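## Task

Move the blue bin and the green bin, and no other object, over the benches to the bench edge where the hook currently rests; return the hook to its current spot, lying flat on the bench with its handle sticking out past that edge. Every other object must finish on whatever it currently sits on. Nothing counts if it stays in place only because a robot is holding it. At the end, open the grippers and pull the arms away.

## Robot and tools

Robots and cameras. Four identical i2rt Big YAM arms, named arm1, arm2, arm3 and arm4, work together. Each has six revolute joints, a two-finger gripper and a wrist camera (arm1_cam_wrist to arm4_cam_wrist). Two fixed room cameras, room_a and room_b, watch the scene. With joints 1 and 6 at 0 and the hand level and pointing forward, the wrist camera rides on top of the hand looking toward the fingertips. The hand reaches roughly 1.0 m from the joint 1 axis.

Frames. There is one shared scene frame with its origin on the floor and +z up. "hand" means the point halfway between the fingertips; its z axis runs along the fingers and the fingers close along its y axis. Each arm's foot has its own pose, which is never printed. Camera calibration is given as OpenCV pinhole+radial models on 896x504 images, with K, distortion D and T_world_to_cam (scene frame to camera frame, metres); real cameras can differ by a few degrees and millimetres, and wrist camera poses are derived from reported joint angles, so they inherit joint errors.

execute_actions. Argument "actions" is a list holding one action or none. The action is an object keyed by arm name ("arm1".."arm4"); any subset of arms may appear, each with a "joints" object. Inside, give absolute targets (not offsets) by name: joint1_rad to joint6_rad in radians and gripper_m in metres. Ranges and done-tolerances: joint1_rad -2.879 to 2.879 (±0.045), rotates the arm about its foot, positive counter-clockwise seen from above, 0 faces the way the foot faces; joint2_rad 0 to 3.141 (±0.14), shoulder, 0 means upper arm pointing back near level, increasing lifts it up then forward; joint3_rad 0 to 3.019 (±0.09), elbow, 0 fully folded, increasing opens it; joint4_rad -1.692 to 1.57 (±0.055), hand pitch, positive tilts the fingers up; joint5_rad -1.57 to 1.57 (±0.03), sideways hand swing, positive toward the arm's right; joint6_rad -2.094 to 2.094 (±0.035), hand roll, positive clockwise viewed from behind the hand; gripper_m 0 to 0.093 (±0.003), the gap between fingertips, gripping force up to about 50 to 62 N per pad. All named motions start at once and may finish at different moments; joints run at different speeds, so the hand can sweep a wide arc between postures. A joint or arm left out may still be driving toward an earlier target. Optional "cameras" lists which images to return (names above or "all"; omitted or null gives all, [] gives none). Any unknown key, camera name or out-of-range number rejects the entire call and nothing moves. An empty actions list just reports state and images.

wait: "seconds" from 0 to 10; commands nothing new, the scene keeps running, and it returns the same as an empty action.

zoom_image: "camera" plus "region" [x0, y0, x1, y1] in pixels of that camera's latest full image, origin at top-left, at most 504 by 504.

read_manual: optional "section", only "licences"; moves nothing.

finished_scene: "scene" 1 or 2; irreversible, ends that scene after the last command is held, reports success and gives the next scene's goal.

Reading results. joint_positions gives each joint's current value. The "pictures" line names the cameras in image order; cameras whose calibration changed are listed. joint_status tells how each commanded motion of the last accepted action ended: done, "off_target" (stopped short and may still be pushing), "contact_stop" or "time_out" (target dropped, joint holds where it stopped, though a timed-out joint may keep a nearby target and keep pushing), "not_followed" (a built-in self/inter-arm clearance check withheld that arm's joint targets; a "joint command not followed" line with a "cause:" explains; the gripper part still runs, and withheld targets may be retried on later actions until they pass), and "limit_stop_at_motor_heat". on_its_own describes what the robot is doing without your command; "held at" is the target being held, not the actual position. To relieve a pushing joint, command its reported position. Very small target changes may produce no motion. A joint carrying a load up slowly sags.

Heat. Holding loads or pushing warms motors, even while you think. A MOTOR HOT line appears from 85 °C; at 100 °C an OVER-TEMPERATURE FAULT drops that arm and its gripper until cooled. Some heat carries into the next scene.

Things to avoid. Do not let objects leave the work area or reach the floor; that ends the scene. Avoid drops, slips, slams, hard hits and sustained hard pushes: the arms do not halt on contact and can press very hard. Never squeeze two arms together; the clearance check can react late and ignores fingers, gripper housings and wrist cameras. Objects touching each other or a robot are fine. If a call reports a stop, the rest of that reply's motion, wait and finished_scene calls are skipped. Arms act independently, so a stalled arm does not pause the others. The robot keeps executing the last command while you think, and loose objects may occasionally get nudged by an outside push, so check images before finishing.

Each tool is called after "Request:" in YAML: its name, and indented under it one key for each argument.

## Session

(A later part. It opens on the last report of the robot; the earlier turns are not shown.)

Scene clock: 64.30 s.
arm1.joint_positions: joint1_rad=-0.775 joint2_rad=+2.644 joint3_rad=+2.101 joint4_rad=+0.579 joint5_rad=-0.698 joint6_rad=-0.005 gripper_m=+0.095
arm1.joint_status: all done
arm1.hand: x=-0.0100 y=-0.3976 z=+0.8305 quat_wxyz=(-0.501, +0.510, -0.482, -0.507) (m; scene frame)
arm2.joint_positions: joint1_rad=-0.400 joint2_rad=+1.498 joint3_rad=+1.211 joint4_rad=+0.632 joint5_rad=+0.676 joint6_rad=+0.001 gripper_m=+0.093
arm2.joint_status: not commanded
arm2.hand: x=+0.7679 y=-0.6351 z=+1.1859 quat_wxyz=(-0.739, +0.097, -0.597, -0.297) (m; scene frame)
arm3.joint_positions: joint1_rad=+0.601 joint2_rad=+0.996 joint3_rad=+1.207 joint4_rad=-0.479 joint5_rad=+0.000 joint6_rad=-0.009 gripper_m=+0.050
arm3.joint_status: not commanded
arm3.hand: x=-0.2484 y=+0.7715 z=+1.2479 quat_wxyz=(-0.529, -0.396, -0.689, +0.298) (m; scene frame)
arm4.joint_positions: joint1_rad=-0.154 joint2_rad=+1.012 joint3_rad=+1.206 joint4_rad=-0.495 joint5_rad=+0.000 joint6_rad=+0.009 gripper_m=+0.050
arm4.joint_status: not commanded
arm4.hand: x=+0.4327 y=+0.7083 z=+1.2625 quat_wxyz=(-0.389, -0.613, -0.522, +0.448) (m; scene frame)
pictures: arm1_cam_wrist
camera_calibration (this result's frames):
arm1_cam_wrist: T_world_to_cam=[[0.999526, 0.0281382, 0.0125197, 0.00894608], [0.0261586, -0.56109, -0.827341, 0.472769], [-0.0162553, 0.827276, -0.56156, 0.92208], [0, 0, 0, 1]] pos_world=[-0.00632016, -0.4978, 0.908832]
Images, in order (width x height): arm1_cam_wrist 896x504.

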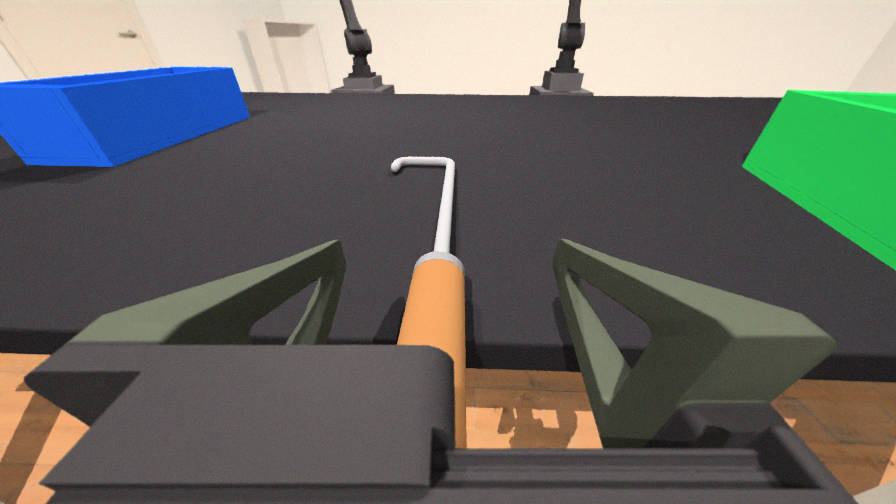

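Too high; lower about 4 cm.

Request:
execute_actions:
  actions:
    - {"arm1":{"joints":{"joint2_rad":2.685}}}
  cameras: ["arm1_cam_wrist"]

Scene clock: 65.23 s.
arm1.joint_positions: joint1_rad=-0.775 joint2_rad=+2.673 joint3_rad=+2.101 joint4_rad=+0.579 joint5_rad=-0.698 joint6_rad=-0.005 gripper_m=+0.095
arm1.joint_status: all done
arm1.hand: x=-0.0116 y=-0.3999 z=+0.8038 quat_wxyz=(-0.491, +0.511, -0.493, -0.506) (m; scene frame)
arm2.joint_positions: joint1_rad=-0.400 joint2_rad=+1.498 joint3_rad=+1.211 joint4_rad=+0.632 joint5_rad=+0.676 joint6_rad=+0.001 gripper_m=+0.093
arm2.joint_status: not commanded
arm2.hand: x=+0.7679 y=-0.6351 z=+1.1859 quat_wxyz=(-0.739, +0.097, -0.597, -0.297) (m; scene frame)
arm3.joint_positions: joint1_rad=+0.601 joint2_rad=+0.996 joint3_rad=+1.207 joint4_rad=-0.479 joint5_rad=+0.000 joint6_rad=-0.009 gripper_m=+0.050
arm3.joint_status: not commanded
arm3.hand: x=-0.2484 y=+0.7715 z=+1.2479 quat_wxyz=(-0.529, -0.396, -0.689, +0.298) (m; scene frame)
arm4.joint_positions: joint1_rad=-0.154 joint2_rad=+1.012 joint3_rad=+1.206 joint4_rad=-0.495 joint5_rad=+0.000 joint6_rad=+0.009 gripper_m=+0.050
arm4.joint_status: not commanded
arm4.hand: x=+0.4327 y=+0.7083 z=+1.2625 quat_wxyz=(-0.389, -0.613, -0.522, +0.448) (m; scene frame)
pictures: arm1_cam_wrist
camera_calibration (this result's frames):
arm1_cam_wrist: T_world_to_cam=[[0.999584, 0.0281183, -0.00648665, 0.0262738], [0.0110399, -0.580317, -0.814316, 0.431171], [-0.0266615, 0.813905, -0.580385, 0.918617], [0, 0, 0, 1]] pos_world=[-0.00653123, -0.49819, 0.884432]
Images, in order (width x height): arm1_cam_wrist 896x504.

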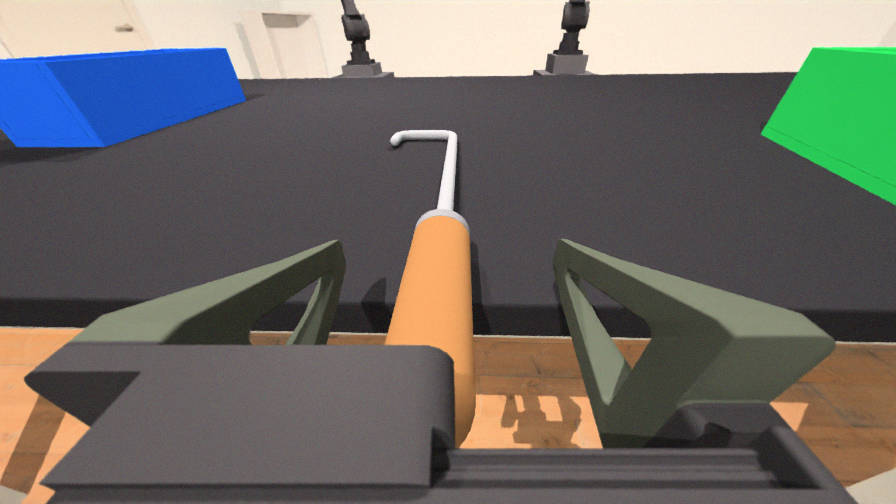

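Request:
execute_actions:
  actions:
    - {"arm1":{"joints":{"joint2_rad":2.705}}}
  cameras: ["arm1_cam_wrist"]

Request:
execute_actions:
  actions:
    - {"arm1":{"joints":{"gripper_m":0}}}
  cameras: []

Request:
execute_actions:
  actions:
    - {"arm1":{"joints":{"joint2_rad":2.3,"joint4_rad":0.3}},"arm3":{"joints":{"joint1_rad":0.2}}}
  cameras: ["arm1_cam_wrist"]

Scene clock: 66.23 s.
arm1.joint_positions: joint1_rad=-0.775 joint2_rad=+2.690 joint3_rad=+2.101 joint4_rad=+0.579 joint5_rad=-0.698 joint6_rad=-0.005 gripper_m=+0.095
arm1.joint_status: all done
arm1.hand: x=-0.0127 y=-0.4014 z=+0.7892 quat_wxyz=(-0.485, +0.511, -0.498, -0.505) (m; scene frame)
arm2.joint_positions: joint1_rad=-0.400 joint2_rad=+1.498 joint3_rad=+1.211 joint4_rad=+0.632 joint5_rad=+0.676 joint6_rad=+0.001 gripper_m=+0.093
arm2.joint_status: not commanded
arm2.hand: x=+0.7679 y=-0.6351 z=+1.1859 quat_wxyz=(-0.739, +0.097, -0.597, -0.297) (m; scene frame)
arm3.joint_positions: joint1_rad=+0.601 joint2_rad=+0.996 joint3_rad=+1.207 joint4_rad=-0.479 joint5_rad=+0.000 joint6_rad=-0.009 gripper_m=+0.050
arm3.joint_status: not commanded
arm3.hand: x=-0.2484 y=+0.7715 z=+1.2479 quat_wxyz=(-0.529, -0.396, -0.689, +0.298) (m; scene frame)
arm4.joint_positions: joint1_rad=-0.154 joint2_rad=+1.012 joint3_rad=+1.206 joint4_rad=-0.495 joint5_rad=+0.000 joint6_rad=+0.009 gripper_m=+0.050
arm4.joint_status: not commanded
arm4.hand: x=+0.4327 y=+0.7083 z=+1.2625 quat_wxyz=(-0.389, -0.613, -0.522, +0.448) (m; scene frame)
pictures: arm1_cam_wrist
camera_calibration (this result's frames):
arm1_cam_wrist: T_world_to_cam=[[0.999466, 0.0279169, -0.0169623, 0.0355301], [0.00280873, -0.590782, -0.806826, 0.408163], [-0.0325451, 0.806348, -0.590545, 0.916221], [0, 0, 0, 1]] pos_world=[-0.00683907, -0.498649, 0.870989]
Images, in order (width x height): arm1_cam_wrist 896x504.

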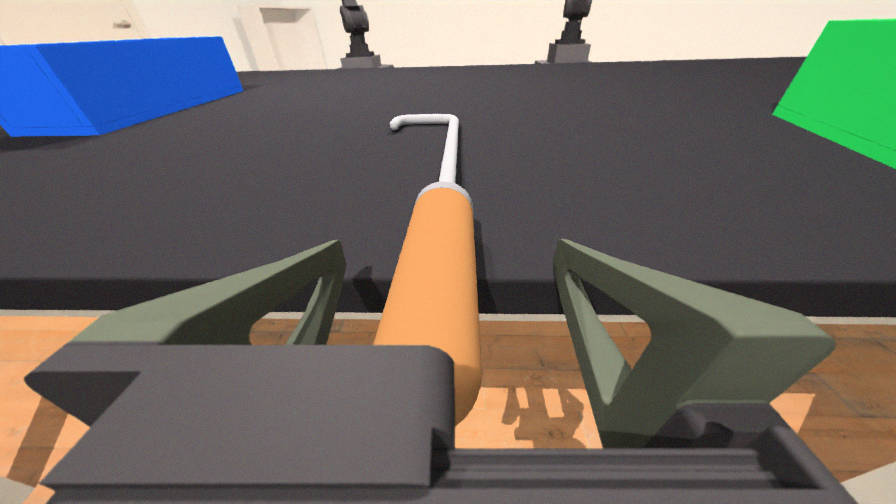

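Scene clock: 66.97 s.
arm1.joint_positions: joint1_rad=-0.775 joint2_rad=+2.690 joint3_rad=+2.101 joint4_rad=+0.579 joint5_rad=-0.698 joint6_rad=-0.005 gripper_m=+0.031
arm1.joint_status: gripper_m off_target (ended at +0.031, target +0.000)
arm1.hand: x=-0.0131 y=-0.4011 z=+0.7893 quat_wxyz=(-0.485, +0.511, -0.498, -0.505) (m; scene frame)
arm2.joint_positions: joint1_rad=-0.400 joint2_rad=+1.498 joint3_rad=+1.211 joint4_rad=+0.632 joint5_rad=+0.676 joint6_rad=+0.001 gripper_m=+0.093
arm2.joint_status: not commanded
arm2.hand: x=+0.7679 y=-0.6351 z=+1.1859 quat_wxyz=(-0.739, +0.097, -0.597, -0.297) (m; scene frame)
arm3.joint_positions: joint1_rad=+0.601 joint2_rad=+0.996 joint3_rad=+1.207 joint4_rad=-0.479 joint5_rad=+0.000 joint6_rad=-0.009 gripper_m=+0.050
arm3.joint_status: not commanded
arm3.hand: x=-0.2484 y=+0.7715 z=+1.2479 quat_wxyz=(-0.529, -0.396, -0.689, +0.298) (m; scene frame)
arm4.joint_positions: joint1_rad=-0.154 joint2_rad=+1.012 joint3_rad=+1.206 joint4_rad=-0.495 joint5_rad=+0.000 joint6_rad=+0.009 gripper_m=+0.050
arm4.joint_status: not commanded
arm4.hand: x=+0.4327 y=+0.7083 z=+1.2625 quat_wxyz=(-0.389, -0.613, -0.522, +0.448) (m; scene frame)
pictures: none
No camera images: the call's "cameras" was empty. Leave "cameras" out to get every camera's image.

Scene clock: 68.67 s.
arm1.joint_positions: joint1_rad=-0.774 joint2_rad=+2.345 joint3_rad=+2.103 joint4_rad=+0.280 joint5_rad=-0.699 joint6_rad=-0.005 gripper_m=+0.031
arm1.joint_status: all done
arm1.hand: x=-0.0144 y=-0.4010 z=+1.0388 quat_wxyz=(-0.501, +0.510, -0.481, -0.507) (m; scene frame)
arm2.joint_positions: joint1_rad=-0.400 joint2_rad=+1.498 joint3_rad=+1.211 joint4_rad=+0.632 joint5_rad=+0.676 joint6_rad=+0.001 gripper_m=+0.093
arm2.joint_status: not commanded
arm2.hand: x=+0.7679 y=-0.6351 z=+1.1859 quat_wxyz=(-0.739, +0.097, -0.597, -0.297) (m; scene frame)
arm3.joint_positions: joint1_rad=+0.197 joint2_rad=+0.996 joint3_rad=+1.207 joint4_rad=-0.479 joint5_rad=+0.000 joint6_rad=-0.009 gripper_m=+0.050
arm3.joint_status: all done
arm3.hand: x=-0.4320 y=+0.7090 z=+1.2446 quat_wxyz=(-0.456, -0.527, -0.597, +0.397) (m; scene frame)
arm4.joint_positions: joint1_rad=-0.154 joint2_rad=+1.012 joint3_rad=+1.206 joint4_rad=-0.495 joint5_rad=+0.000 joint6_rad=+0.009 gripper_m=+0.050
arm4.joint_status: not commanded
arm4.hand: x=+0.4327 y=+0.7083 z=+1.2625 quat_wxyz=(-0.389, -0.613, -0.522, +0.448) (m; scene frame)
pictures: arm1_cam_wrist
camera_calibration (this result's frames):
arm1_cam_wrist: T_world_to_cam=[[0.999463, 0.0296463, 0.0139859, 0.00997731], [0.0281888, -0.559564, -0.828308, 0.645019], [-0.0167302, 0.828257, -0.560099, 1.04068], [0, 0, 0, 1]] pos_world=[-0.0107435, -0.501314, 1.11702]
Images, in order (width x height): arm1_cam_wrist 896x504.

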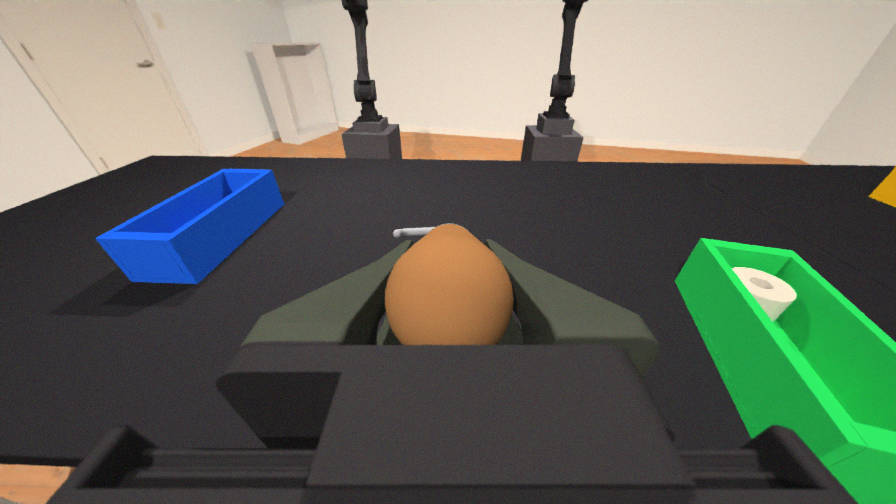

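Request:
execute_actions:
  actions:
    - {"arm1":{"joints":{"joint1_rad":-0.2,"joint5_rad":-0.59,"joint6_rad":-1.53}}}
  cameras: ["arm3_cam_wrist","arm4_cam_wrist"]

Scene clock: 73.67 s.
arm1.joint_positions: joint1_rad=-0.197 joint2_rad=+2.345 joint3_rad=+2.103 joint4_rad=+0.279 joint5_rad=-0.590 joint6_rad=-1.502 gripper_m=+0.031
arm1.joint_status: all done
arm1.hand: x=-0.5040 y=-0.2592 z=+1.0401 quat_wxyz=(-0.687, +0.682, +0.154, -0.198) (m; scene frame)
arm2.joint_positions: joint1_rad=-0.400 joint2_rad=+1.498 joint3_rad=+1.211 joint4_rad=+0.632 joint5_rad=+0.676 joint6_rad=+0.001 gripper_m=+0.093
arm2.joint_status: not commanded
arm2.hand: x=+0.7679 y=-0.6351 z=+1.1859 quat_wxyz=(-0.739, +0.097, -0.597, -0.297) (m; scene frame)
arm3.joint_positions: joint1_rad=+0.197 joint2_rad=+0.996 joint3_rad=+1.207 joint4_rad=-0.479 joint5_rad=+0.000 joint6_rad=-0.009 gripper_m=+0.050
arm3.joint_status: not commanded
arm3.hand: x=-0.4320 y=+0.7090 z=+1.2446 quat_wxyz=(-0.456, -0.527, -0.597, +0.397) (m; scene frame)
arm4.joint_positions: joint1_rad=-0.154 joint2_rad=+1.012 joint3_rad=+1.206 joint4_rad=-0.495 joint5_rad=+0.000 joint6_rad=+0.009 gripper_m=+0.050
arm4.joint_status: not commanded
arm4.hand: x=+0.4327 y=+0.7083 z=+1.2625 quat_wxyz=(-0.389, -0.613, -0.522, +0.448) (m; scene frame)
pictures: arm3_cam_wrist, arm4_cam_wrist
camera_calibration (this result's frames):
arm3_cam_wrist: T_world_to_cam=[[-0.992395, -0.121761, -0.0180512, -0.320571], [-0.0835049, 0.773699, -0.628026, 0.204046], [0.0904354, -0.621743, -0.777983, 1.57332], [0, 0, 0, 1]] pos_world=[-0.443378, 0.781295, 1.34637]
arm4_cam_wrist: T_world_to_cam=[[-0.988007, 0.154173, -0.00858651, 0.328875], [0.127845, 0.785565, -0.605428, 0.155033], [-0.0865954, -0.599264, -0.795854, 1.59541], [0, 0, 0, 1]] pos_world=[0.443266, 0.783581, 1.3664]
Images, in order (width x height): arm3_cam_wrist 896x504, arm4_cam_wrist 896x504.

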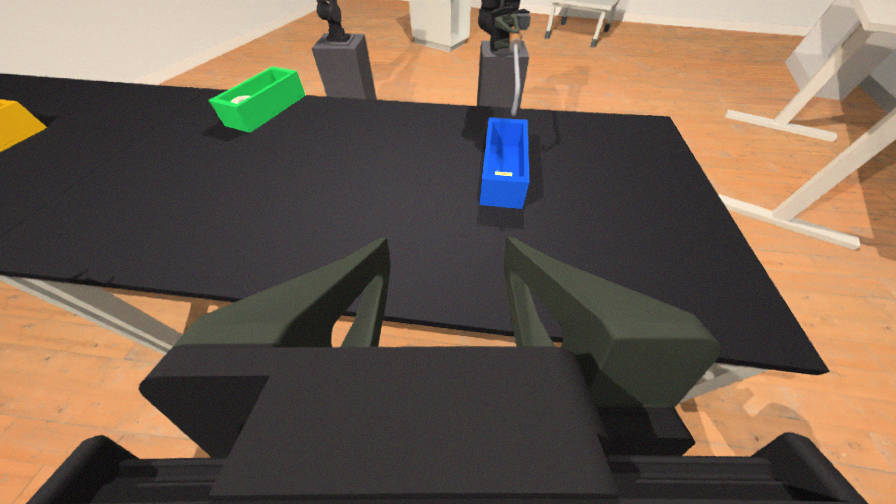

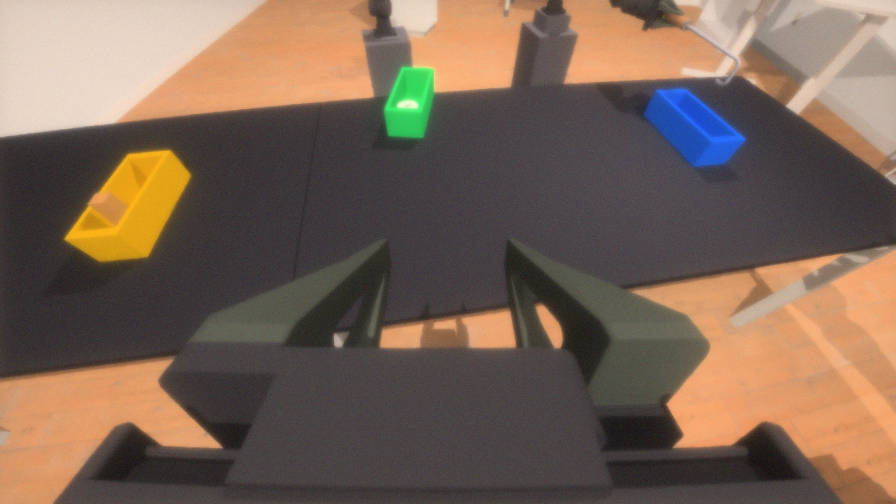

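Request:
execute_actions:
  actions:
    - {"arm1":{"joints":{"joint1_rad":-0.22,"joint2_rad":2.46,"joint3_rad":2.06}}}
  cameras: ["arm3_cam_wrist","arm4_cam_wrist"]

Scene clock: 74.90 s.
arm1.joint_positions: joint1_rad=-0.219 joint2_rad=+2.482 joint3_rad=+2.047 joint4_rad=+0.319 joint5_rad=-0.594 joint6_rad=-1.557 gripper_m=+0.031
arm1.joint_status: all done
arm1.hand: x=-0.4850 y=-0.2594 z=+0.8923 quat_wxyz=(-0.641, +0.728, +0.147, -0.191) (m; scene frame)
arm2.joint_positions: joint1_rad=-0.400 joint2_rad=+1.498 joint3_rad=+1.211 joint4_rad=+0.632 joint5_rad=+0.676 joint6_rad=+0.001 gripper_m=+0.093
arm2.joint_status: not commanded
arm2.hand: x=+0.7679 y=-0.6351 z=+1.1859 quat_wxyz=(-0.739, +0.097, -0.597, -0.297) (m; scene frame)
arm3.joint_positions: joint1_rad=+0.197 joint2_rad=+0.996 joint3_rad=+1.207 joint4_rad=-0.479 joint5_rad=+0.000 joint6_rad=-0.009 gripper_m=+0.050
arm3.joint_status: not commanded
arm3.hand: x=-0.4320 y=+0.7090 z=+1.2446 quat_wxyz=(-0.456, -0.527, -0.597, +0.397) (m; scene frame)
arm4.joint_positions: joint1_rad=-0.154 joint2_rad=+1.012 joint3_rad=+1.206 joint4_rad=-0.495 joint5_rad=+0.000 joint6_rad=+0.009 gripper_m=+0.050
arm4.joint_status: not commanded
arm4.hand: x=+0.4327 y=+0.7083 z=+1.2625 quat_wxyz=(-0.389, -0.613, -0.522, +0.448) (m; scene frame)
pictures: arm3_cam_wrist, arm4_cam_wrist
camera_calibration (this result's frames):
arm3_cam_wrist: T_world_to_cam=[[-0.992395, -0.121761, -0.0180512, -0.320571], [-0.0835049, 0.773699, -0.628026, 0.204046], [0.0904354, -0.621743, -0.777983, 1.57332], [0, 0, 0, 1]] pos_world=[-0.443378, 0.781295, 1.34637]
arm4_cam_wrist: T_world_to_cam=[[-0.988007, 0.154173, -0.00858651, 0.328875], [0.127845, 0.785565, -0.605428, 0.155033], [-0.0865954, -0.599264, -0.795854, 1.59541], [0, 0, 0, 1]] pos_world=[0.443266, 0.783581, 1.3664]
Images, in order (width x height): arm3_cam_wrist 896x504, arm4_cam_wrist 896x504.

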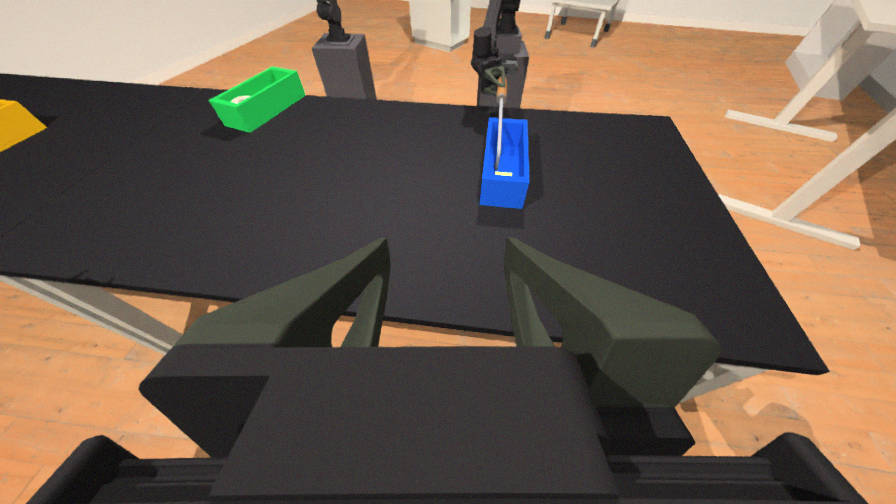

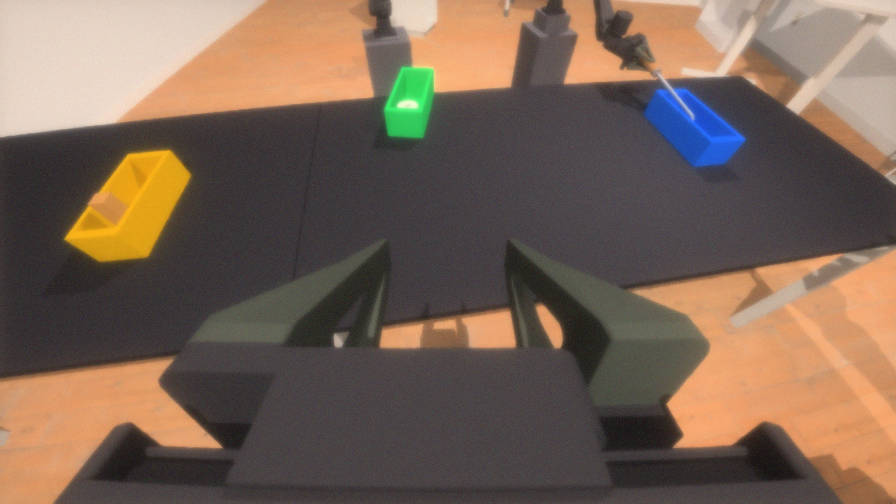

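Request:
execute_actions:
  actions:
    - {"arm1":{"joints":{"joint2_rad":2.3,"joint3_rad":1.7,"joint4_rad":0.47}}}
  cameras: []

Request:
execute_actions:
  actions:
    - {"arm1":{"joints":{"joint2_rad":2.16,"joint3_rad":1.42,"joint4_rad":0.61}}}
  cameras: []

Request:
execute_actions:
  actions:
    - {"arm1":{"joints":{"joint2_rad":2.03,"joint3_rad":1.17,"joint4_rad":0.73}}}
  cameras: []

Request:
execute_actions:
  actions:
    - {"arm1":{"joints":{"joint2_rad":1.91,"joint3_rad":0.94,"joint4_rad":0.84}},"arm2":{"joints":{"joint1_rad":0.5,"joint3_rad":0.9,"joint4_rad":0.4,"joint5_rad":-0.5}}}
  cameras: ["arm1_cam_wrist","arm2_cam_wrist","arm4_cam_wrist"]

Scene clock: 76.33 s.
arm1.joint_positions: joint1_rad=-0.219 joint2_rad=+2.310 joint3_rad=+1.715 joint4_rad=+0.470 joint5_rad=-0.589 joint6_rad=-1.544 gripper_m=+0.031
arm1.joint_status: all done
arm1.hand: x=-0.4914 y=-0.3244 z=+0.8940 quat_wxyz=(-0.637, +0.732, +0.140, -0.195) (m; scene frame)
arm2.joint_positions: joint1_rad=-0.400 joint2_rad=+1.498 joint3_rad=+1.211 joint4_rad=+0.632 joint5_rad=+0.676 joint6_rad=+0.001 gripper_m=+0.093
arm2.joint_status: not commanded
arm2.hand: x=+0.7679 y=-0.6351 z=+1.1859 quat_wxyz=(-0.739, +0.097, -0.597, -0.297) (m; scene frame)
arm3.joint_positions: joint1_rad=+0.197 joint2_rad=+0.996 joint3_rad=+1.207 joint4_rad=-0.479 joint5_rad=+0.000 joint6_rad=-0.009 gripper_m=+0.050
arm3.joint_status: not commanded
arm3.hand: x=-0.4320 y=+0.7090 z=+1.2446 quat_wxyz=(-0.456, -0.527, -0.597, +0.397) (m; scene frame)
arm4.joint_positions: joint1_rad=-0.154 joint2_rad=+1.012 joint3_rad=+1.206 joint4_rad=-0.495 joint5_rad=+0.000 joint6_rad=+0.009 gripper_m=+0.050
arm4.joint_status: not commanded
arm4.hand: x=+0.4327 y=+0.7083 z=+1.2625 quat_wxyz=(-0.389, -0.613, -0.522, +0.448) (m; scene frame)
pictures: none
No camera images: the call's "cameras" was empty. Leave "cameras" out to get every camera's image.

Scene clock: 77.30 s.
arm1.joint_positions: joint1_rad=-0.219 joint2_rad=+2.168 joint3_rad=+1.436 joint4_rad=+0.613 joint5_rad=-0.587 joint6_rad=-1.550 gripper_m=+0.031
arm1.joint_status: all done
arm1.hand: x=-0.4986 y=-0.3923 z=+0.8961 quat_wxyz=(-0.640, +0.730, +0.142, -0.191) (m; scene frame)
arm2.joint_positions: joint1_rad=-0.400 joint2_rad=+1.498 joint3_rad=+1.211 joint4_rad=+0.632 joint5_rad=+0.676 joint6_rad=+0.001 gripper_m=+0.093
arm2.joint_status: not commanded
arm2.hand: x=+0.7679 y=-0.6351 z=+1.1859 quat_wxyz=(-0.739, +0.097, -0.597, -0.297) (m; scene frame)
arm3.joint_positions: joint1_rad=+0.197 joint2_rad=+0.996 joint3_rad=+1.207 joint4_rad=-0.479 joint5_rad=+0.000 joint6_rad=-0.009 gripper_m=+0.050
arm3.joint_status: not commanded
arm3.hand: x=-0.4320 y=+0.7090 z=+1.2446 quat_wxyz=(-0.456, -0.527, -0.597, +0.397) (m; scene frame)
arm4.joint_positions: joint1_rad=-0.154 joint2_rad=+1.012 joint3_rad=+1.206 joint4_rad=-0.495 joint5_rad=+0.000 joint6_rad=+0.009 gripper_m=+0.050
arm4.joint_status: not commanded
arm4.hand: x=+0.4327 y=+0.7083 z=+1.2625 quat_wxyz=(-0.389, -0.613, -0.522, +0.448) (m; scene frame)
pictures: none
No camera images: the call's "cameras" was empty. Leave "cameras" out to get every camera's image.

Scene clock: 78.20 s.
arm1.joint_positions: joint1_rad=-0.219 joint2_rad=+2.037 joint3_rad=+1.184 joint4_rad=+0.730 joint5_rad=-0.587 joint6_rad=-1.550 gripper_m=+0.031
arm1.joint_status: all done
arm1.hand: x=-0.5063 y=-0.4631 z=+0.8960 quat_wxyz=(-0.639, +0.731, +0.142, -0.192) (m; scene frame)
arm2.joint_positions: joint1_rad=-0.400 joint2_rad=+1.498 joint3_rad=+1.211 joint4_rad=+0.632 joint5_rad=+0.676 joint6_rad=+0.001 gripper_m=+0.093
arm2.joint_status: not commanded
arm2.hand: x=+0.7679 y=-0.6351 z=+1.1859 quat_wxyz=(-0.739, +0.097, -0.597, -0.297) (m; scene frame)
arm3.joint_positions: joint1_rad=+0.197 joint2_rad=+0.996 joint3_rad=+1.207 joint4_rad=-0.479 joint5_rad=+0.000 joint6_rad=-0.009 gripper_m=+0.050
arm3.joint_status: not commanded
arm3.hand: x=-0.4320 y=+0.7090 z=+1.2446 quat_wxyz=(-0.456, -0.527, -0.597, +0.397) (m; scene frame)
arm4.joint_positions: joint1_rad=-0.154 joint2_rad=+1.012 joint3_rad=+1.206 joint4_rad=-0.495 joint5_rad=+0.000 joint6_rad=+0.009 gripper_m=+0.050
arm4.joint_status: not commanded
arm4.hand: x=+0.4327 y=+0.7083 z=+1.2625 quat_wxyz=(-0.389, -0.613, -0.522, +0.448) (m; scene frame)
pictures: none
No camera images: the call's "cameras" was empty. Leave "cameras" out to get every camera's image.

Scene clock: 79.77 s.
arm1.joint_positions: joint1_rad=-0.219 joint2_rad=+1.916 joint3_rad=+0.951 joint4_rad=+0.838 joint5_rad=-0.587 joint6_rad=-1.550 gripper_m=+0.031
arm1.joint_status: all done
arm1.hand: x=-0.5141 y=-0.5351 z=+0.8956 quat_wxyz=(-0.637, +0.733, +0.141, -0.192) (m; scene frame)
arm2.joint_positions: joint1_rad=+0.500 joint2_rad=+1.507 joint3_rad=+0.911 joint4_rad=+0.407 joint5_rad=-0.497 joint6_rad=+0.001 gripper_m=+0.093
arm2.joint_status: all done
arm2.hand: x=+0.0712 y=-0.7332 z=+0.9639 quat_wxyz=(-0.128, +0.733, -0.217, -0.632) (m; scene frame)
arm3.joint_positions: joint1_rad=+0.197 joint2_rad=+0.996 joint3_rad=+1.207 joint4_rad=-0.479 joint5_rad=+0.000 joint6_rad=-0.009 gripper_m=+0.050
arm3.joint_status: not commanded
arm3.hand: x=-0.4320 y=+0.7090 z=+1.2446 quat_wxyz=(-0.456, -0.527, -0.597, +0.397) (m; scene frame)
arm4.joint_positions: joint1_rad=-0.154 joint2_rad=+1.012 joint3_rad=+1.206 joint4_rad=-0.495 joint5_rad=+0.000 joint6_rad=+0.009 gripper_m=+0.050
arm4.joint_status: not commanded
arm4.hand: x=+0.4327 y=+0.7083 z=+1.2625 quat_wxyz=(-0.389, -0.613, -0.522, +0.448) (m; scene frame)
pictures: arm1_cam_wrist, arm2_cam_wrist, arm4_cam_wrist
camera_calibration (this result's frames):
arm1_cam_wrist: T_world_to_cam=[[0.0485286, 0.14704, 0.987939, -0.782987], [0.990067, -0.137754, -0.0281305, 0.469018], [0.131957, 0.979491, -0.152264, 0.855296], [0, 0, 0, 1]] pos_world=[-0.539224, -0.658016, 0.916968]
arm2_cam_wrist: T_world_to_cam=[[0.472366, 0.875965, -0.097748, 0.701462], [0.597405, -0.39973, -0.695214, 0.334777], [-0.648057, 0.270001, -0.712125, 1.0513], [0, 0, 0, 1]] pos_world=[0.149956, -0.764488, 1.04996]
arm4_cam_wrist: T_world_to_cam=[[-0.988007, 0.154173, -0.00858651, 0.328875], [0.127845, 0.785565, -0.605428, 0.155033], [-0.0865954, -0.599264, -0.795854, 1.59541], [0, 0, 0, 1]] pos_world=[0.443266, 0.783581, 1.3664]
Images, in order (width x height): arm1_cam_wrist 896x504, arm2_cam_wrist 896x504, arm4_cam_wrist 896x504.

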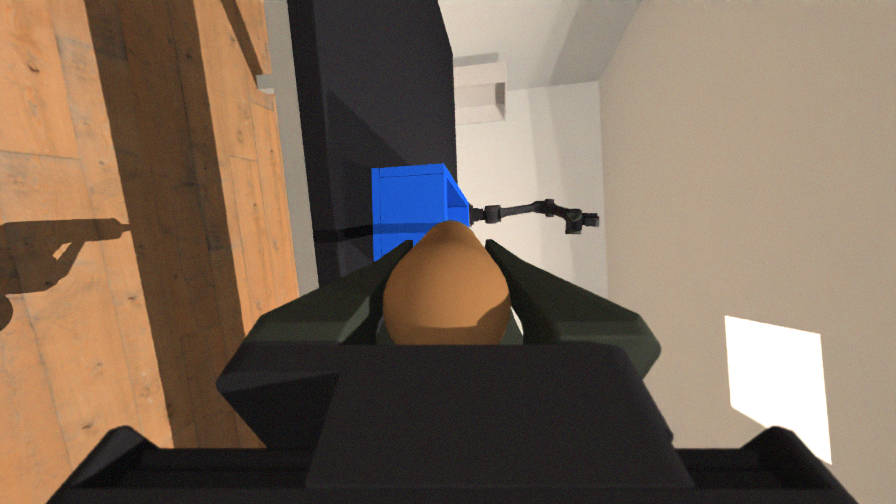

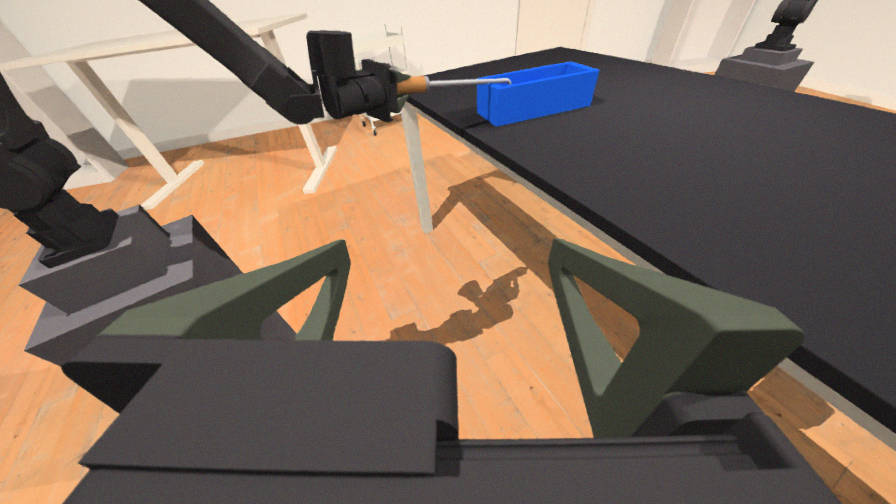

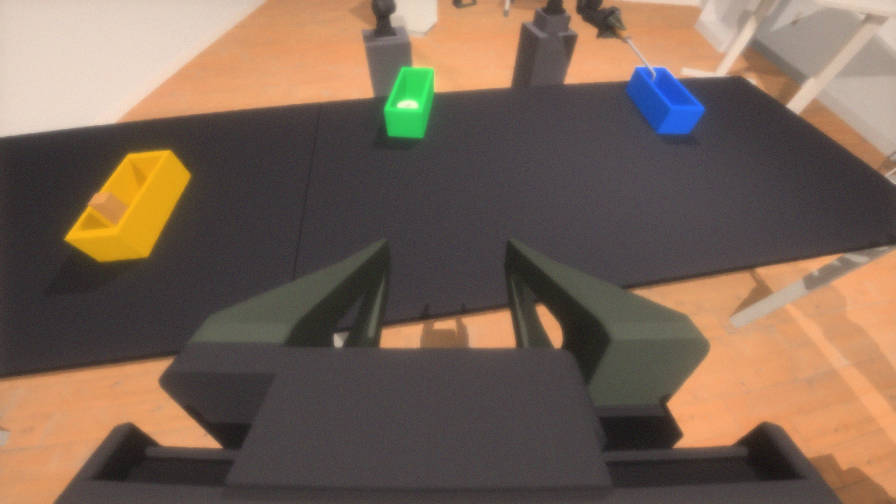

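Request:
execute_actions:
  actions:
    - {"arm1":{"joints":{"joint2_rad":1.8,"joint3_rad":0.75,"joint4_rad":0.92}}}
  cameras: ["arm1_cam_wrist"]

Request:
execute_actions:
  actions:
    - {"arm1":{"joints":{"joint2_rad":1.85,"joint3_rad":0.9}},"arm2":{"joints":{"joint1_rad":-0.4,"joint3_rad":1.2}}}
  cameras: []

Request:
execute_actions:
  actions:
    - {"arm1":{"joints":{"joint3_rad":1.3,"joint4_rad":0.75}}}
  cameras: ["arm1_cam_wrist","room_b"]

Scene clock: 80.83 s.
arm1.joint_positions: joint1_rad=-0.219 joint2_rad=+1.806 joint3_rad=+0.757 joint4_rad=+0.914 joint5_rad=-0.587 joint6_rad=-1.550 gripper_m=+0.031
arm1.joint_status: all done
arm1.hand: x=-0.5212 y=-0.5999 z=+0.8969 quat_wxyz=(-0.635, +0.735, +0.140, -0.193) (m; scene frame)
arm2.joint_positions: joint1_rad=+0.500 joint2_rad=+1.507 joint3_rad=+0.911 joint4_rad=+0.407 joint5_rad=-0.497 joint6_rad=+0.001 gripper_m=+0.093
arm2.joint_status: not commanded
arm2.hand: x=+0.0712 y=-0.7332 z=+0.9639 quat_wxyz=(-0.128, +0.733, -0.217, -0.632) (m; scene frame)
arm3.joint_positions: joint1_rad=+0.197 joint2_rad=+0.996 joint3_rad=+1.207 joint4_rad=-0.479 joint5_rad=+0.000 joint6_rad=-0.009 gripper_m=+0.050
arm3.joint_status: not commanded
arm3.hand: x=-0.4320 y=+0.7090 z=+1.2446 quat_wxyz=(-0.456, -0.527, -0.597, +0.397) (m; scene frame)
arm4.joint_positions: joint1_rad=-0.154 joint2_rad=+1.012 joint3_rad=+1.206 joint4_rad=-0.495 joint5_rad=+0.000 joint6_rad=+0.009 gripper_m=+0.050
arm4.joint_status: not commanded
arm4.hand: x=+0.4327 y=+0.7083 z=+1.2625 quat_wxyz=(-0.389, -0.613, -0.522, +0.448) (m; scene frame)
pictures: arm1_cam_wrist
camera_calibration (this result's frames):
arm1_cam_wrist: T_world_to_cam=[[0.049343, 0.154529, 0.986755, -0.768428], [0.990048, -0.137935, -0.0279066, 0.466824], [0.131796, 0.978312, -0.159798, 0.92582], [0, 0, 0, 1]] pos_world=[-0.546281, -0.722605, 0.919221]
Images, in order (width x height): arm1_cam_wrist 896x504.

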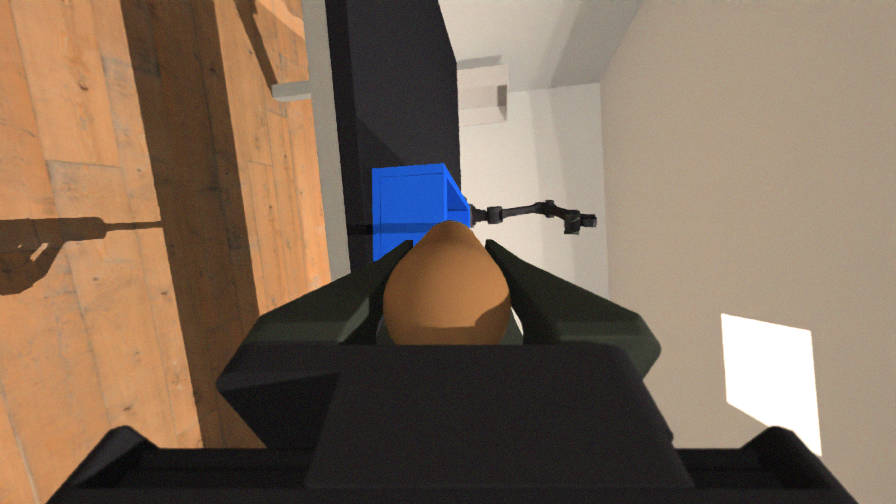

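Scene clock: 82.23 s.
arm1.joint_positions: joint1_rad=-0.219 joint2_rad=+1.868 joint3_rad=+0.844 joint4_rad=+0.908 joint5_rad=-0.588 joint6_rad=-1.527 gripper_m=+0.031
arm1.joint_status: all done
arm1.hand: x=-0.5181 y=-0.5697 z=+0.8952 quat_wxyz=(-0.639, +0.731, +0.135, -0.198) (m; scene frame)
arm2.joint_positions: joint1_rad=-0.400 joint2_rad=+1.494 joint3_rad=+1.172 joint4_rad=+0.404 joint5_rad=-0.498 joint6_rad=+0.001 gripper_m=+0.093
arm2.joint_status: all done
arm2.hand: x=+0.5951 y=-0.5535 z=+1.1208 quat_wxyz=(-0.481, +0.532, -0.425, -0.552) (m; scene frame)
arm3.joint_positions: joint1_rad=+0.197 joint2_rad=+0.996 joint3_rad=+1.207 joint4_rad=-0.479 joint5_rad=+0.000 joint6_rad=-0.009 gripper_m=+0.050
arm3.joint_status: not commanded
arm3.hand: x=-0.4320 y=+0.7090 z=+1.2446 quat_wxyz=(-0.456, -0.527, -0.597, +0.397) (m; scene frame)
arm4.joint_positions: joint1_rad=-0.154 joint2_rad=+1.012 joint3_rad=+1.206 joint4_rad=-0.495 joint5_rad=+0.000 joint6_rad=+0.009 gripper_m=+0.050
arm4.joint_status: not commanded
arm4.hand: x=+0.4327 y=+0.7083 z=+1.2625 quat_wxyz=(-0.389, -0.613, -0.522, +0.448) (m; scene frame)
pictures: none
No camera images: the call's "cameras" was empty. Leave "cameras" out to get every camera's image.

Scene clock: 83.57 s.
arm1.joint_positions: joint1_rad=-0.219 joint2_rad=+1.888 joint3_rad=+1.243 joint4_rad=+0.723 joint5_rad=-0.588 joint6_rad=-1.514 gripper_m=+0.031
arm1.joint_status: all done
arm1.hand: x=-0.5050 y=-0.4547 z=+1.0286 quat_wxyz=(-0.704, +0.669, +0.155, -0.181) (m; scene frame)
arm2.joint_positions: joint1_rad=-0.400 joint2_rad=+1.494 joint3_rad=+1.172 joint4_rad=+0.404 joint5_rad=-0.498 joint6_rad=+0.001 gripper_m=+0.093
arm2.joint_status: not commanded
arm2.hand: x=+0.5951 y=-0.5535 z=+1.1208 quat_wxyz=(-0.481, +0.532, -0.425, -0.552) (m; scene frame)
arm3.joint_positions: joint1_rad=+0.197 joint2_rad=+0.996 joint3_rad=+1.207 joint4_rad=-0.479 joint5_rad=+0.000 joint6_rad=-0.009 gripper_m=+0.050
arm3.joint_status: not commanded
arm3.hand: x=-0.4320 y=+0.7090 z=+1.2446 quat_wxyz=(-0.456, -0.527, -0.597, +0.397) (m; scene frame)
arm4.joint_positions: joint1_rad=-0.154 joint2_rad=+1.012 joint3_rad=+1.206 joint4_rad=-0.495 joint5_rad=+0.000 joint6_rad=+0.009 gripper_m=+0.050
arm4.joint_status: not commanded
arm4.hand: x=+0.4327 y=+0.7083 z=+1.2625 quat_wxyz=(-0.389, -0.613, -0.522, +0.448) (m; scene frame)
pictures: arm1_cam_wrist, room_b
camera_calibration (this result's frames):
arm1_cam_wrist: T_world_to_cam=[[0.0577596, -0.0398429, 0.997535, -1.01678], [0.9896, -0.12957, -0.0624754, 0.513598], [0.13174, 0.990769, 0.0319446, 0.61109], [0, 0, 0, 1]] pos_world=[-0.530032, -0.579413, 1.02684]
Images, in order (width x height): arm1_cam_wrist 896x504, room_b 896x504.

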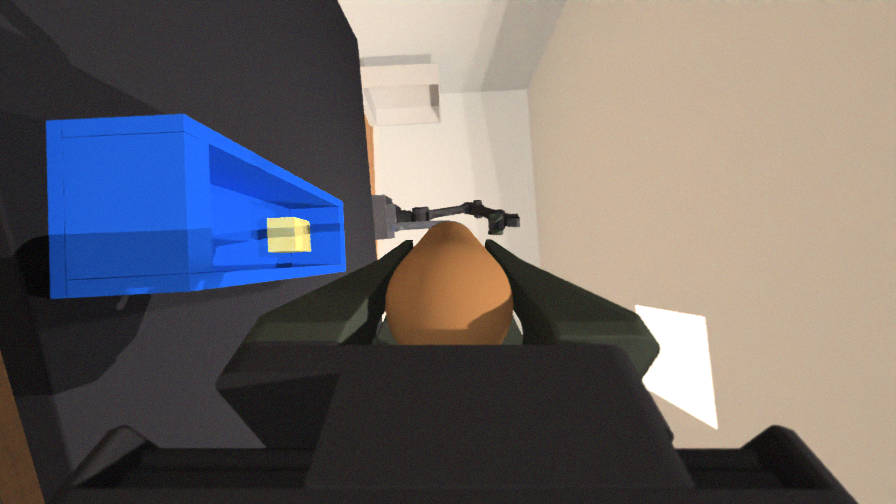

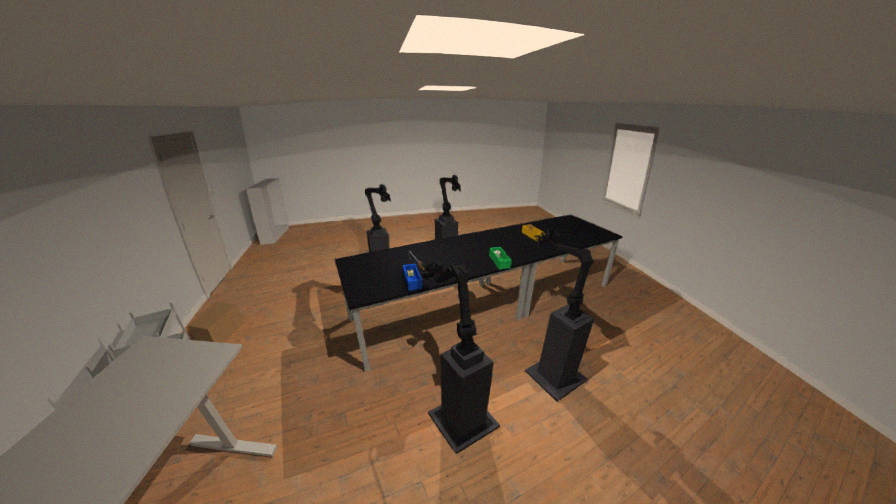

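Return the hook to the handoff spot.

Request:
execute_actions:
  actions:
    - {"arm1":{"joints":{"joint1_rad":-0.775,"joint2_rad":2.25,"joint3_rad":2.17,"joint4_rad":0.3,"joint5_rad":-0.698,"joint6_rad":0}}}
  cameras: []

Request:
execute_actions:
  actions:
    - {"arm1":{"joints":{"joint2_rad":2.5,"joint3_rad":2.1,"joint4_rad":0.45}}}
  cameras: []

Request:
execute_actions:
  actions:
    - {"arm1":{"joints":{"joint2_rad":2.67,"joint4_rad":0.59}}}
  cameras: ["arm1_cam_wrist"]

Scene clock: 86.07 s.
arm1.joint_positions: joint1_rad=-0.780 joint2_rad=+2.297 joint3_rad=+2.093 joint4_rad=+0.280 joint5_rad=-0.700 joint6_rad=-0.009 gripper_m=+0.031
arm1.joint_status: all done
arm1.hand: x=-0.0152 y=-0.4098 z=+1.0761 quat_wxyz=(-0.517, +0.508, -0.467, -0.506) (m; scene frame)
arm2.joint_positions: joint1_rad=-0.400 joint2_rad=+1.494 joint3_rad=+1.172 joint4_rad=+0.404 joint5_rad=-0.498 joint6_rad=+0.001 gripper_m=+0.093
arm2.joint_status: not commanded
arm2.hand: x=+0.5951 y=-0.5535 z=+1.1208 quat_wxyz=(-0.481, +0.532, -0.425, -0.552) (m; scene frame)
arm3.joint_positions: joint1_rad=+0.197 joint2_rad=+0.996 joint3_rad=+1.207 joint4_rad=-0.479 joint5_rad=+0.000 joint6_rad=-0.009 gripper_m=+0.050
arm3.joint_status: not commanded
arm3.hand: x=-0.4320 y=+0.7090 z=+1.2446 quat_wxyz=(-0.456, -0.527, -0.597, +0.397) (m; scene frame)
arm4.joint_positions: joint1_rad=-0.154 joint2_rad=+1.012 joint3_rad=+1.206 joint4_rad=-0.495 joint5_rad=+0.000 joint6_rad=+0.009 gripper_m=+0.050
arm4.joint_status: not commanded
arm4.hand: x=+0.4327 y=+0.7083 z=+1.2625 quat_wxyz=(-0.389, -0.613, -0.522, +0.448) (m; scene frame)
pictures: none
No camera images: the call's "cameras" was empty. Leave "cameras" out to get every camera's image.

Scene clock: 87.23 s.
arm1.joint_positions: joint1_rad=-0.780 joint2_rad=+2.538 joint3_rad=+2.080 joint4_rad=+0.431 joint5_rad=-0.698 joint6_rad=-0.003 gripper_m=+0.031
arm1.joint_status: all done
arm1.hand: x=-0.0050 y=-0.3989 z=+0.8840 quat_wxyz=(-0.480, +0.510, -0.506, -0.504) (m; scene frame)
arm2.joint_positions: joint1_rad=-0.400 joint2_rad=+1.494 joint3_rad=+1.172 joint4_rad=+0.404 joint5_rad=-0.498 joint6_rad=+0.001 gripper_m=+0.093
arm2.joint_status: not commanded
arm2.hand: x=+0.5951 y=-0.5535 z=+1.1208 quat_wxyz=(-0.481, +0.532, -0.425, -0.552) (m; scene frame)
arm3.joint_positions: joint1_rad=+0.197 joint2_rad=+0.996 joint3_rad=+1.207 joint4_rad=-0.479 joint5_rad=+0.000 joint6_rad=-0.009 gripper_m=+0.050
arm3.joint_status: not commanded
arm3.hand: x=-0.4320 y=+0.7090 z=+1.2446 quat_wxyz=(-0.456, -0.527, -0.597, +0.397) (m; scene frame)
arm4.joint_positions: joint1_rad=-0.154 joint2_rad=+1.012 joint3_rad=+1.206 joint4_rad=-0.495 joint5_rad=+0.000 joint6_rad=+0.009 gripper_m=+0.050
arm4.joint_status: not commanded
arm4.hand: x=+0.4327 y=+0.7083 z=+1.2625 quat_wxyz=(-0.389, -0.613, -0.522, +0.448) (m; scene frame)
pictures: none
No camera images: the call's "cameras" was empty. Leave "cameras" out to get every camera's image.

Scene clock: 88.33 s.
arm1.joint_positions: joint1_rad=-0.780 joint2_rad=+2.679 joint3_rad=+2.080 joint4_rad=+0.590 joint5_rad=-0.697 joint6_rad=-0.004 gripper_m=+0.031
arm1.joint_status: all done
arm1.hand: x=-0.0109 y=-0.4060 z=+0.7905 quat_wxyz=(-0.487, +0.510, -0.499, -0.504) (m; scene frame)
arm2.joint_positions: joint1_rad=-0.400 joint2_rad=+1.494 joint3_rad=+1.172 joint4_rad=+0.404 joint5_rad=-0.498 joint6_rad=+0.001 gripper_m=+0.093
arm2.joint_status: not commanded
arm2.hand: x=+0.5951 y=-0.5535 z=+1.1208 quat_wxyz=(-0.481, +0.532, -0.425, -0.552) (m; scene frame)
arm3.joint_positions: joint1_rad=+0.197 joint2_rad=+0.996 joint3_rad=+1.207 joint4_rad=-0.479 joint5_rad=+0.000 joint6_rad=-0.009 gripper_m=+0.050
arm3.joint_status: not commanded
arm3.hand: x=-0.4320 y=+0.7090 z=+1.2446 quat_wxyz=(-0.456, -0.527, -0.597, +0.397) (m; scene frame)
arm4.joint_positions: joint1_rad=-0.154 joint2_rad=+1.012 joint3_rad=+1.206 joint4_rad=-0.495 joint5_rad=+0.000 joint6_rad=+0.009 gripper_m=+0.050
arm4.joint_status: not commanded
arm4.hand: x=+0.4327 y=+0.7083 z=+1.2625 quat_wxyz=(-0.389, -0.613, -0.522, +0.448) (m; scene frame)
pictures: arm1_cam_wrist
camera_calibration (this result's frames):
arm1_cam_wrist: T_world_to_cam=[[0.99962, 0.0222146, -0.0162937, 0.0309992], [-0.0000536663, -0.589863, -0.807503, 0.407322], [-0.0275494, 0.807198, -0.589638, 0.920484], [0, 0, 0, 1]] pos_world=[-0.00560683, -0.503437, 0.872171]
Images, in order (width x height): arm1_cam_wrist 896x504.

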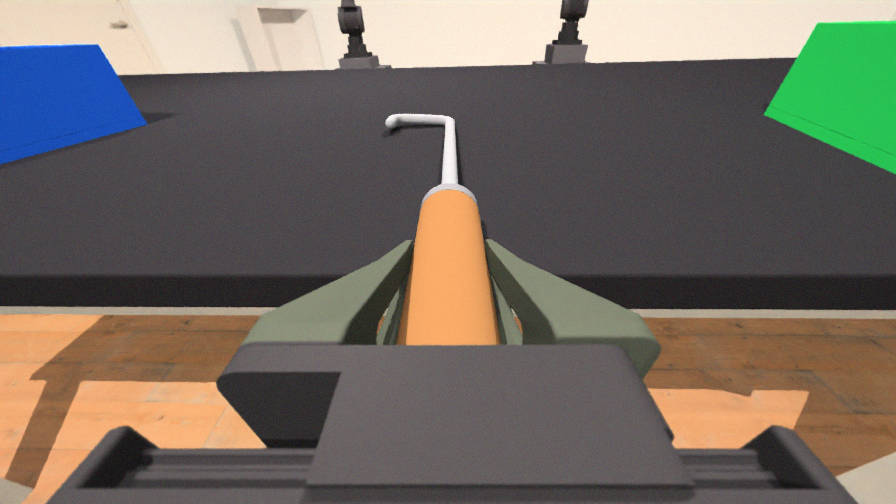

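Request:
execute_actions:
  actions:
    - {"arm1":{"joints":{"gripper_m":0.093}},"arm2":{"joints":{"joint1_rad":-0.1,"joint3_rad":1.94,"joint4_rad":0.62,"joint5_rad":0.673}}}
  cameras: []

Request:
execute_actions:
  actions:
    - {"arm1":{"joints":{"joint2_rad":2.2}}}
  cameras: []

Request:
execute_actions:
  actions:
    - {"arm1":{"joints":{"joint1_rad":0.3,"joint2_rad":1.2,"joint3_rad":1.2}},"arm2":{"joints":{"joint1_rad":0.2}}}
  cameras: []

Request:
execute_actions:
  actions:
    - {"arm2":{"joints":{"joint1_rad":0.595,"joint2_rad":2.4}}}
  cameras: []

Request:
execute_actions:
  actions:
    - {"arm2":{"joints":{"joint2_rad":2.52,"joint3_rad":1.9}}}
  cameras: ["arm2_cam_wrist"]

Scene clock: 90.37 s.
arm1.joint_positions: joint1_rad=-0.780 joint2_rad=+2.679 joint3_rad=+2.080 joint4_rad=+0.590 joint5_rad=-0.697 joint6_rad=-0.004 gripper_m=+0.093
arm1.joint_status: all done
arm1.hand: x=-0.0109 y=-0.4060 z=+0.7905 quat_wxyz=(-0.487, +0.510, -0.499, -0.504) (m; scene frame)
arm2.joint_positions: joint1_rad=-0.091 joint2_rad=+1.486 joint3_rad=+1.911 joint4_rad=+0.615 joint5_rad=+0.670 joint6_rad=+0.000 gripper_m=+0.093
arm2.joint_status: all done
arm2.hand: x=+0.5800 y=-0.6833 z=+1.5605 quat_wxyz=(-0.709, -0.051, -0.398, -0.580) (m; scene frame)
arm3.joint_positions: joint1_rad=+0.197 joint2_rad=+0.996 joint3_rad=+1.207 joint4_rad=-0.479 joint5_rad=+0.000 joint6_rad=-0.009 gripper_m=+0.050
arm3.joint_status: not commanded
arm3.hand: x=-0.4320 y=+0.7090 z=+1.2446 quat_wxyz=(-0.456, -0.527, -0.597, +0.397) (m; scene frame)
arm4.joint_positions: joint1_rad=-0.154 joint2_rad=+1.012 joint3_rad=+1.206 joint4_rad=-0.495 joint5_rad=+0.000 joint6_rad=+0.009 gripper_m=+0.050
arm4.joint_status: not commanded
arm4.hand: x=+0.4327 y=+0.7083 z=+1.2625 quat_wxyz=(-0.389, -0.613, -0.522, +0.448) (m; scene frame)
pictures: none
No camera images: the call's "cameras" was empty. Leave "cameras" out to get every camera's image.

Scene clock: 92.17 s.
arm1.joint_positions: joint1_rad=-0.780 joint2_rad=+2.218 joint3_rad=+2.088 joint4_rad=+0.593 joint5_rad=-0.697 joint6_rad=-0.004 gripper_m=+0.093
arm1.joint_status: all done
arm1.hand: x=-0.0365 y=-0.4363 z=+1.2036 quat_wxyz=(-0.639, +0.480, -0.322, -0.508) (m; scene frame)
arm2.joint_positions: joint1_rad=-0.091 joint2_rad=+1.486 joint3_rad=+1.911 joint4_rad=+0.615 joint5_rad=+0.670 joint6_rad=+0.000 gripper_m=+0.093
arm2.joint_status: not commanded
arm2.hand: x=+0.5800 y=-0.6833 z=+1.5605 quat_wxyz=(-0.709, -0.051, -0.398, -0.580) (m; scene frame)
arm3.joint_positions: joint1_rad=+0.197 joint2_rad=+0.996 joint3_rad=+1.207 joint4_rad=-0.479 joint5_rad=+0.000 joint6_rad=-0.009 gripper_m=+0.050
arm3.joint_status: not commanded
arm3.hand: x=-0.4320 y=+0.7090 z=+1.2446 quat_wxyz=(-0.456, -0.527, -0.597, +0.397) (m; scene frame)
arm4.joint_positions: joint1_rad=-0.154 joint2_rad=+1.012 joint3_rad=+1.206 joint4_rad=-0.495 joint5_rad=+0.000 joint6_rad=+0.009 gripper_m=+0.050
arm4.joint_status: not commanded
arm4.hand: x=+0.4327 y=+0.7083 z=+1.2625 quat_wxyz=(-0.389, -0.613, -0.522, +0.448) (m; scene frame)
pictures: none
No camera images: the call's "cameras" was empty. Leave "cameras" out to get every camera's image.

Scene clock: 93.97 s.
arm1.joint_positions: joint1_rad=+0.300 joint2_rad=+1.200 joint3_rad=+1.198 joint4_rad=+0.589 joint5_rad=-0.701 joint6_rad=-0.004 gripper_m=+0.093
arm1.joint_status: all done
arm1.hand: x=-0.7887 y=-0.7671 z=+1.3986 quat_wxyz=(-0.317, +0.537, +0.006, -0.782) (m; scene frame)
arm2.joint_positions: joint1_rad=+0.207 joint2_rad=+1.486 joint3_rad=+1.911 joint4_rad=+0.615 joint5_rad=+0.672 joint6_rad=+0.000 gripper_m=+0.093
arm2.joint_status: all done
arm2.hand: x=+0.4257 y=-0.6726 z=+1.5597 quat_wxyz=(-0.616, +0.009, -0.402, -0.678) (m; scene frame)
arm3.joint_positions: joint1_rad=+0.197 joint2_rad=+0.996 joint3_rad=+1.207 joint4_rad=-0.479 joint5_rad=+0.000 joint6_rad=-0.009 gripper_m=+0.050
arm3.joint_status: not commanded
arm3.hand: x=-0.4320 y=+0.7090 z=+1.2446 quat_wxyz=(-0.456, -0.527, -0.597, +0.397) (m; scene frame)
arm4.joint_positions: joint1_rad=-0.154 joint2_rad=+1.012 joint3_rad=+1.206 joint4_rad=-0.495 joint5_rad=+0.000 joint6_rad=+0.009 gripper_m=+0.050
arm4.joint_status: not commanded
arm4.hand: x=+0.4327 y=+0.7083 z=+1.2625 quat_wxyz=(-0.389, -0.613, -0.522, +0.448) (m; scene frame)
pictures: none
No camera images: the call's "cameras" was empty. Leave "cameras" out to get every camera's image.

Scene clock: 95.87 s.
arm1.joint_positions: joint1_rad=+0.300 joint2_rad=+1.200 joint3_rad=+1.198 joint4_rad=+0.589 joint5_rad=-0.701 joint6_rad=-0.004 gripper_m=+0.093
arm1.joint_status: not commanded
arm1.hand: x=-0.7887 y=-0.7671 z=+1.3986 quat_wxyz=(-0.317, +0.537, +0.006, -0.782) (m; scene frame)
arm2.joint_positions: joint1_rad=+0.603 joint2_rad=+2.375 joint3_rad=+1.922 joint4_rad=+0.616 joint5_rad=+0.671 joint6_rad=+0.000 gripper_m=+0.093
arm2.joint_status: all done
arm2.hand: x=-0.0091 y=-0.4337 z=+0.9180 quat_wxyz=(-0.503, +0.445, -0.488, -0.558) (m; scene frame)
arm3.joint_positions: joint1_rad=+0.197 joint2_rad=+0.996 joint3_rad=+1.207 joint4_rad=-0.479 joint5_rad=+0.000 joint6_rad=-0.009 gripper_m=+0.050
arm3.joint_status: not commanded
arm3.hand: x=-0.4320 y=+0.7090 z=+1.2446 quat_wxyz=(-0.456, -0.527, -0.597, +0.397) (m; scene frame)
arm4.joint_positions: joint1_rad=-0.154 joint2_rad=+1.012 joint3_rad=+1.206 joint4_rad=-0.495 joint5_rad=+0.000 joint6_rad=+0.009 gripper_m=+0.050
arm4.joint_status: not commanded
arm4.hand: x=+0.4327 y=+0.7083 z=+1.2625 quat_wxyz=(-0.389, -0.613, -0.522, +0.448) (m; scene frame)
pictures: none
No camera images: the call's "cameras" was empty. Leave "cameras" out to get every camera's image.

Scene clock: 96.93 s.
arm1.joint_positions: joint1_rad=+0.300 joint2_rad=+1.200 joint3_rad=+1.198 joint4_rad=+0.589 joint5_rad=-0.701 joint6_rad=-0.004 gripper_m=+0.093
arm1.joint_status: not commanded
arm1.hand: x=-0.7887 y=-0.7671 z=+1.3986 quat_wxyz=(-0.317, +0.537, +0.006, -0.782) (m; scene frame)
arm2.joint_positions: joint1_rad=+0.603 joint2_rad=+2.517 joint3_rad=+1.905 joint4_rad=+0.616 joint5_rad=+0.671 joint6_rad=+0.000 gripper_m=+0.093
arm2.joint_status: all done
arm2.hand: x=-0.0080 y=-0.4343 z=+0.7860 quat_wxyz=(-0.498, +0.502, -0.496, -0.504) (m; scene frame)
arm3.joint_positions: joint1_rad=+0.197 joint2_rad=+0.996 joint3_rad=+1.207 joint4_rad=-0.479 joint5_rad=+0.000 joint6_rad=-0.009 gripper_m=+0.050
arm3.joint_status: not commanded
arm3.hand: x=-0.4320 y=+0.7090 z=+1.2446 quat_wxyz=(-0.456, -0.527, -0.597, +0.397) (m; scene frame)
arm4.joint_positions: joint1_rad=-0.154 joint2_rad=+1.012 joint3_rad=+1.206 joint4_rad=-0.495 joint5_rad=+0.000 joint6_rad=+0.009 gripper_m=+0.050
arm4.joint_status: not commanded
arm4.hand: x=+0.4327 y=+0.7083 z=+1.2625 quat_wxyz=(-0.389, -0.613, -0.522, +0.448) (m; scene frame)
pictures: arm2_cam_wrist
camera_calibration (this result's frames):
arm2_cam_wrist: T_world_to_cam=[[0.999749, 0.0209775, -0.00792267, 0.0220417], [0.00584635, -0.584941, -0.811055, 0.383801], [-0.0216482, 0.810804, -0.584917, 0.932477], [0, 0, 0, 1]] pos_world=[-0.00409357, -0.532018, 0.856879]
Images, in order (width x height): arm2_cam_wrist 896x504.

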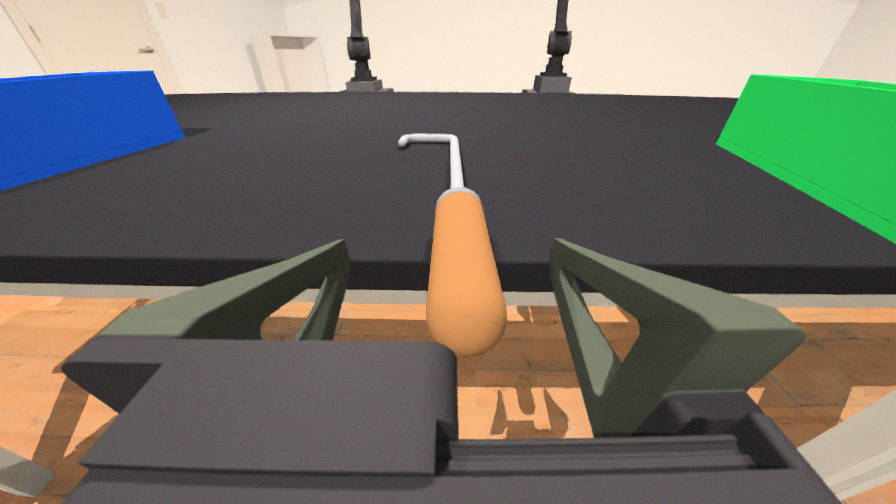

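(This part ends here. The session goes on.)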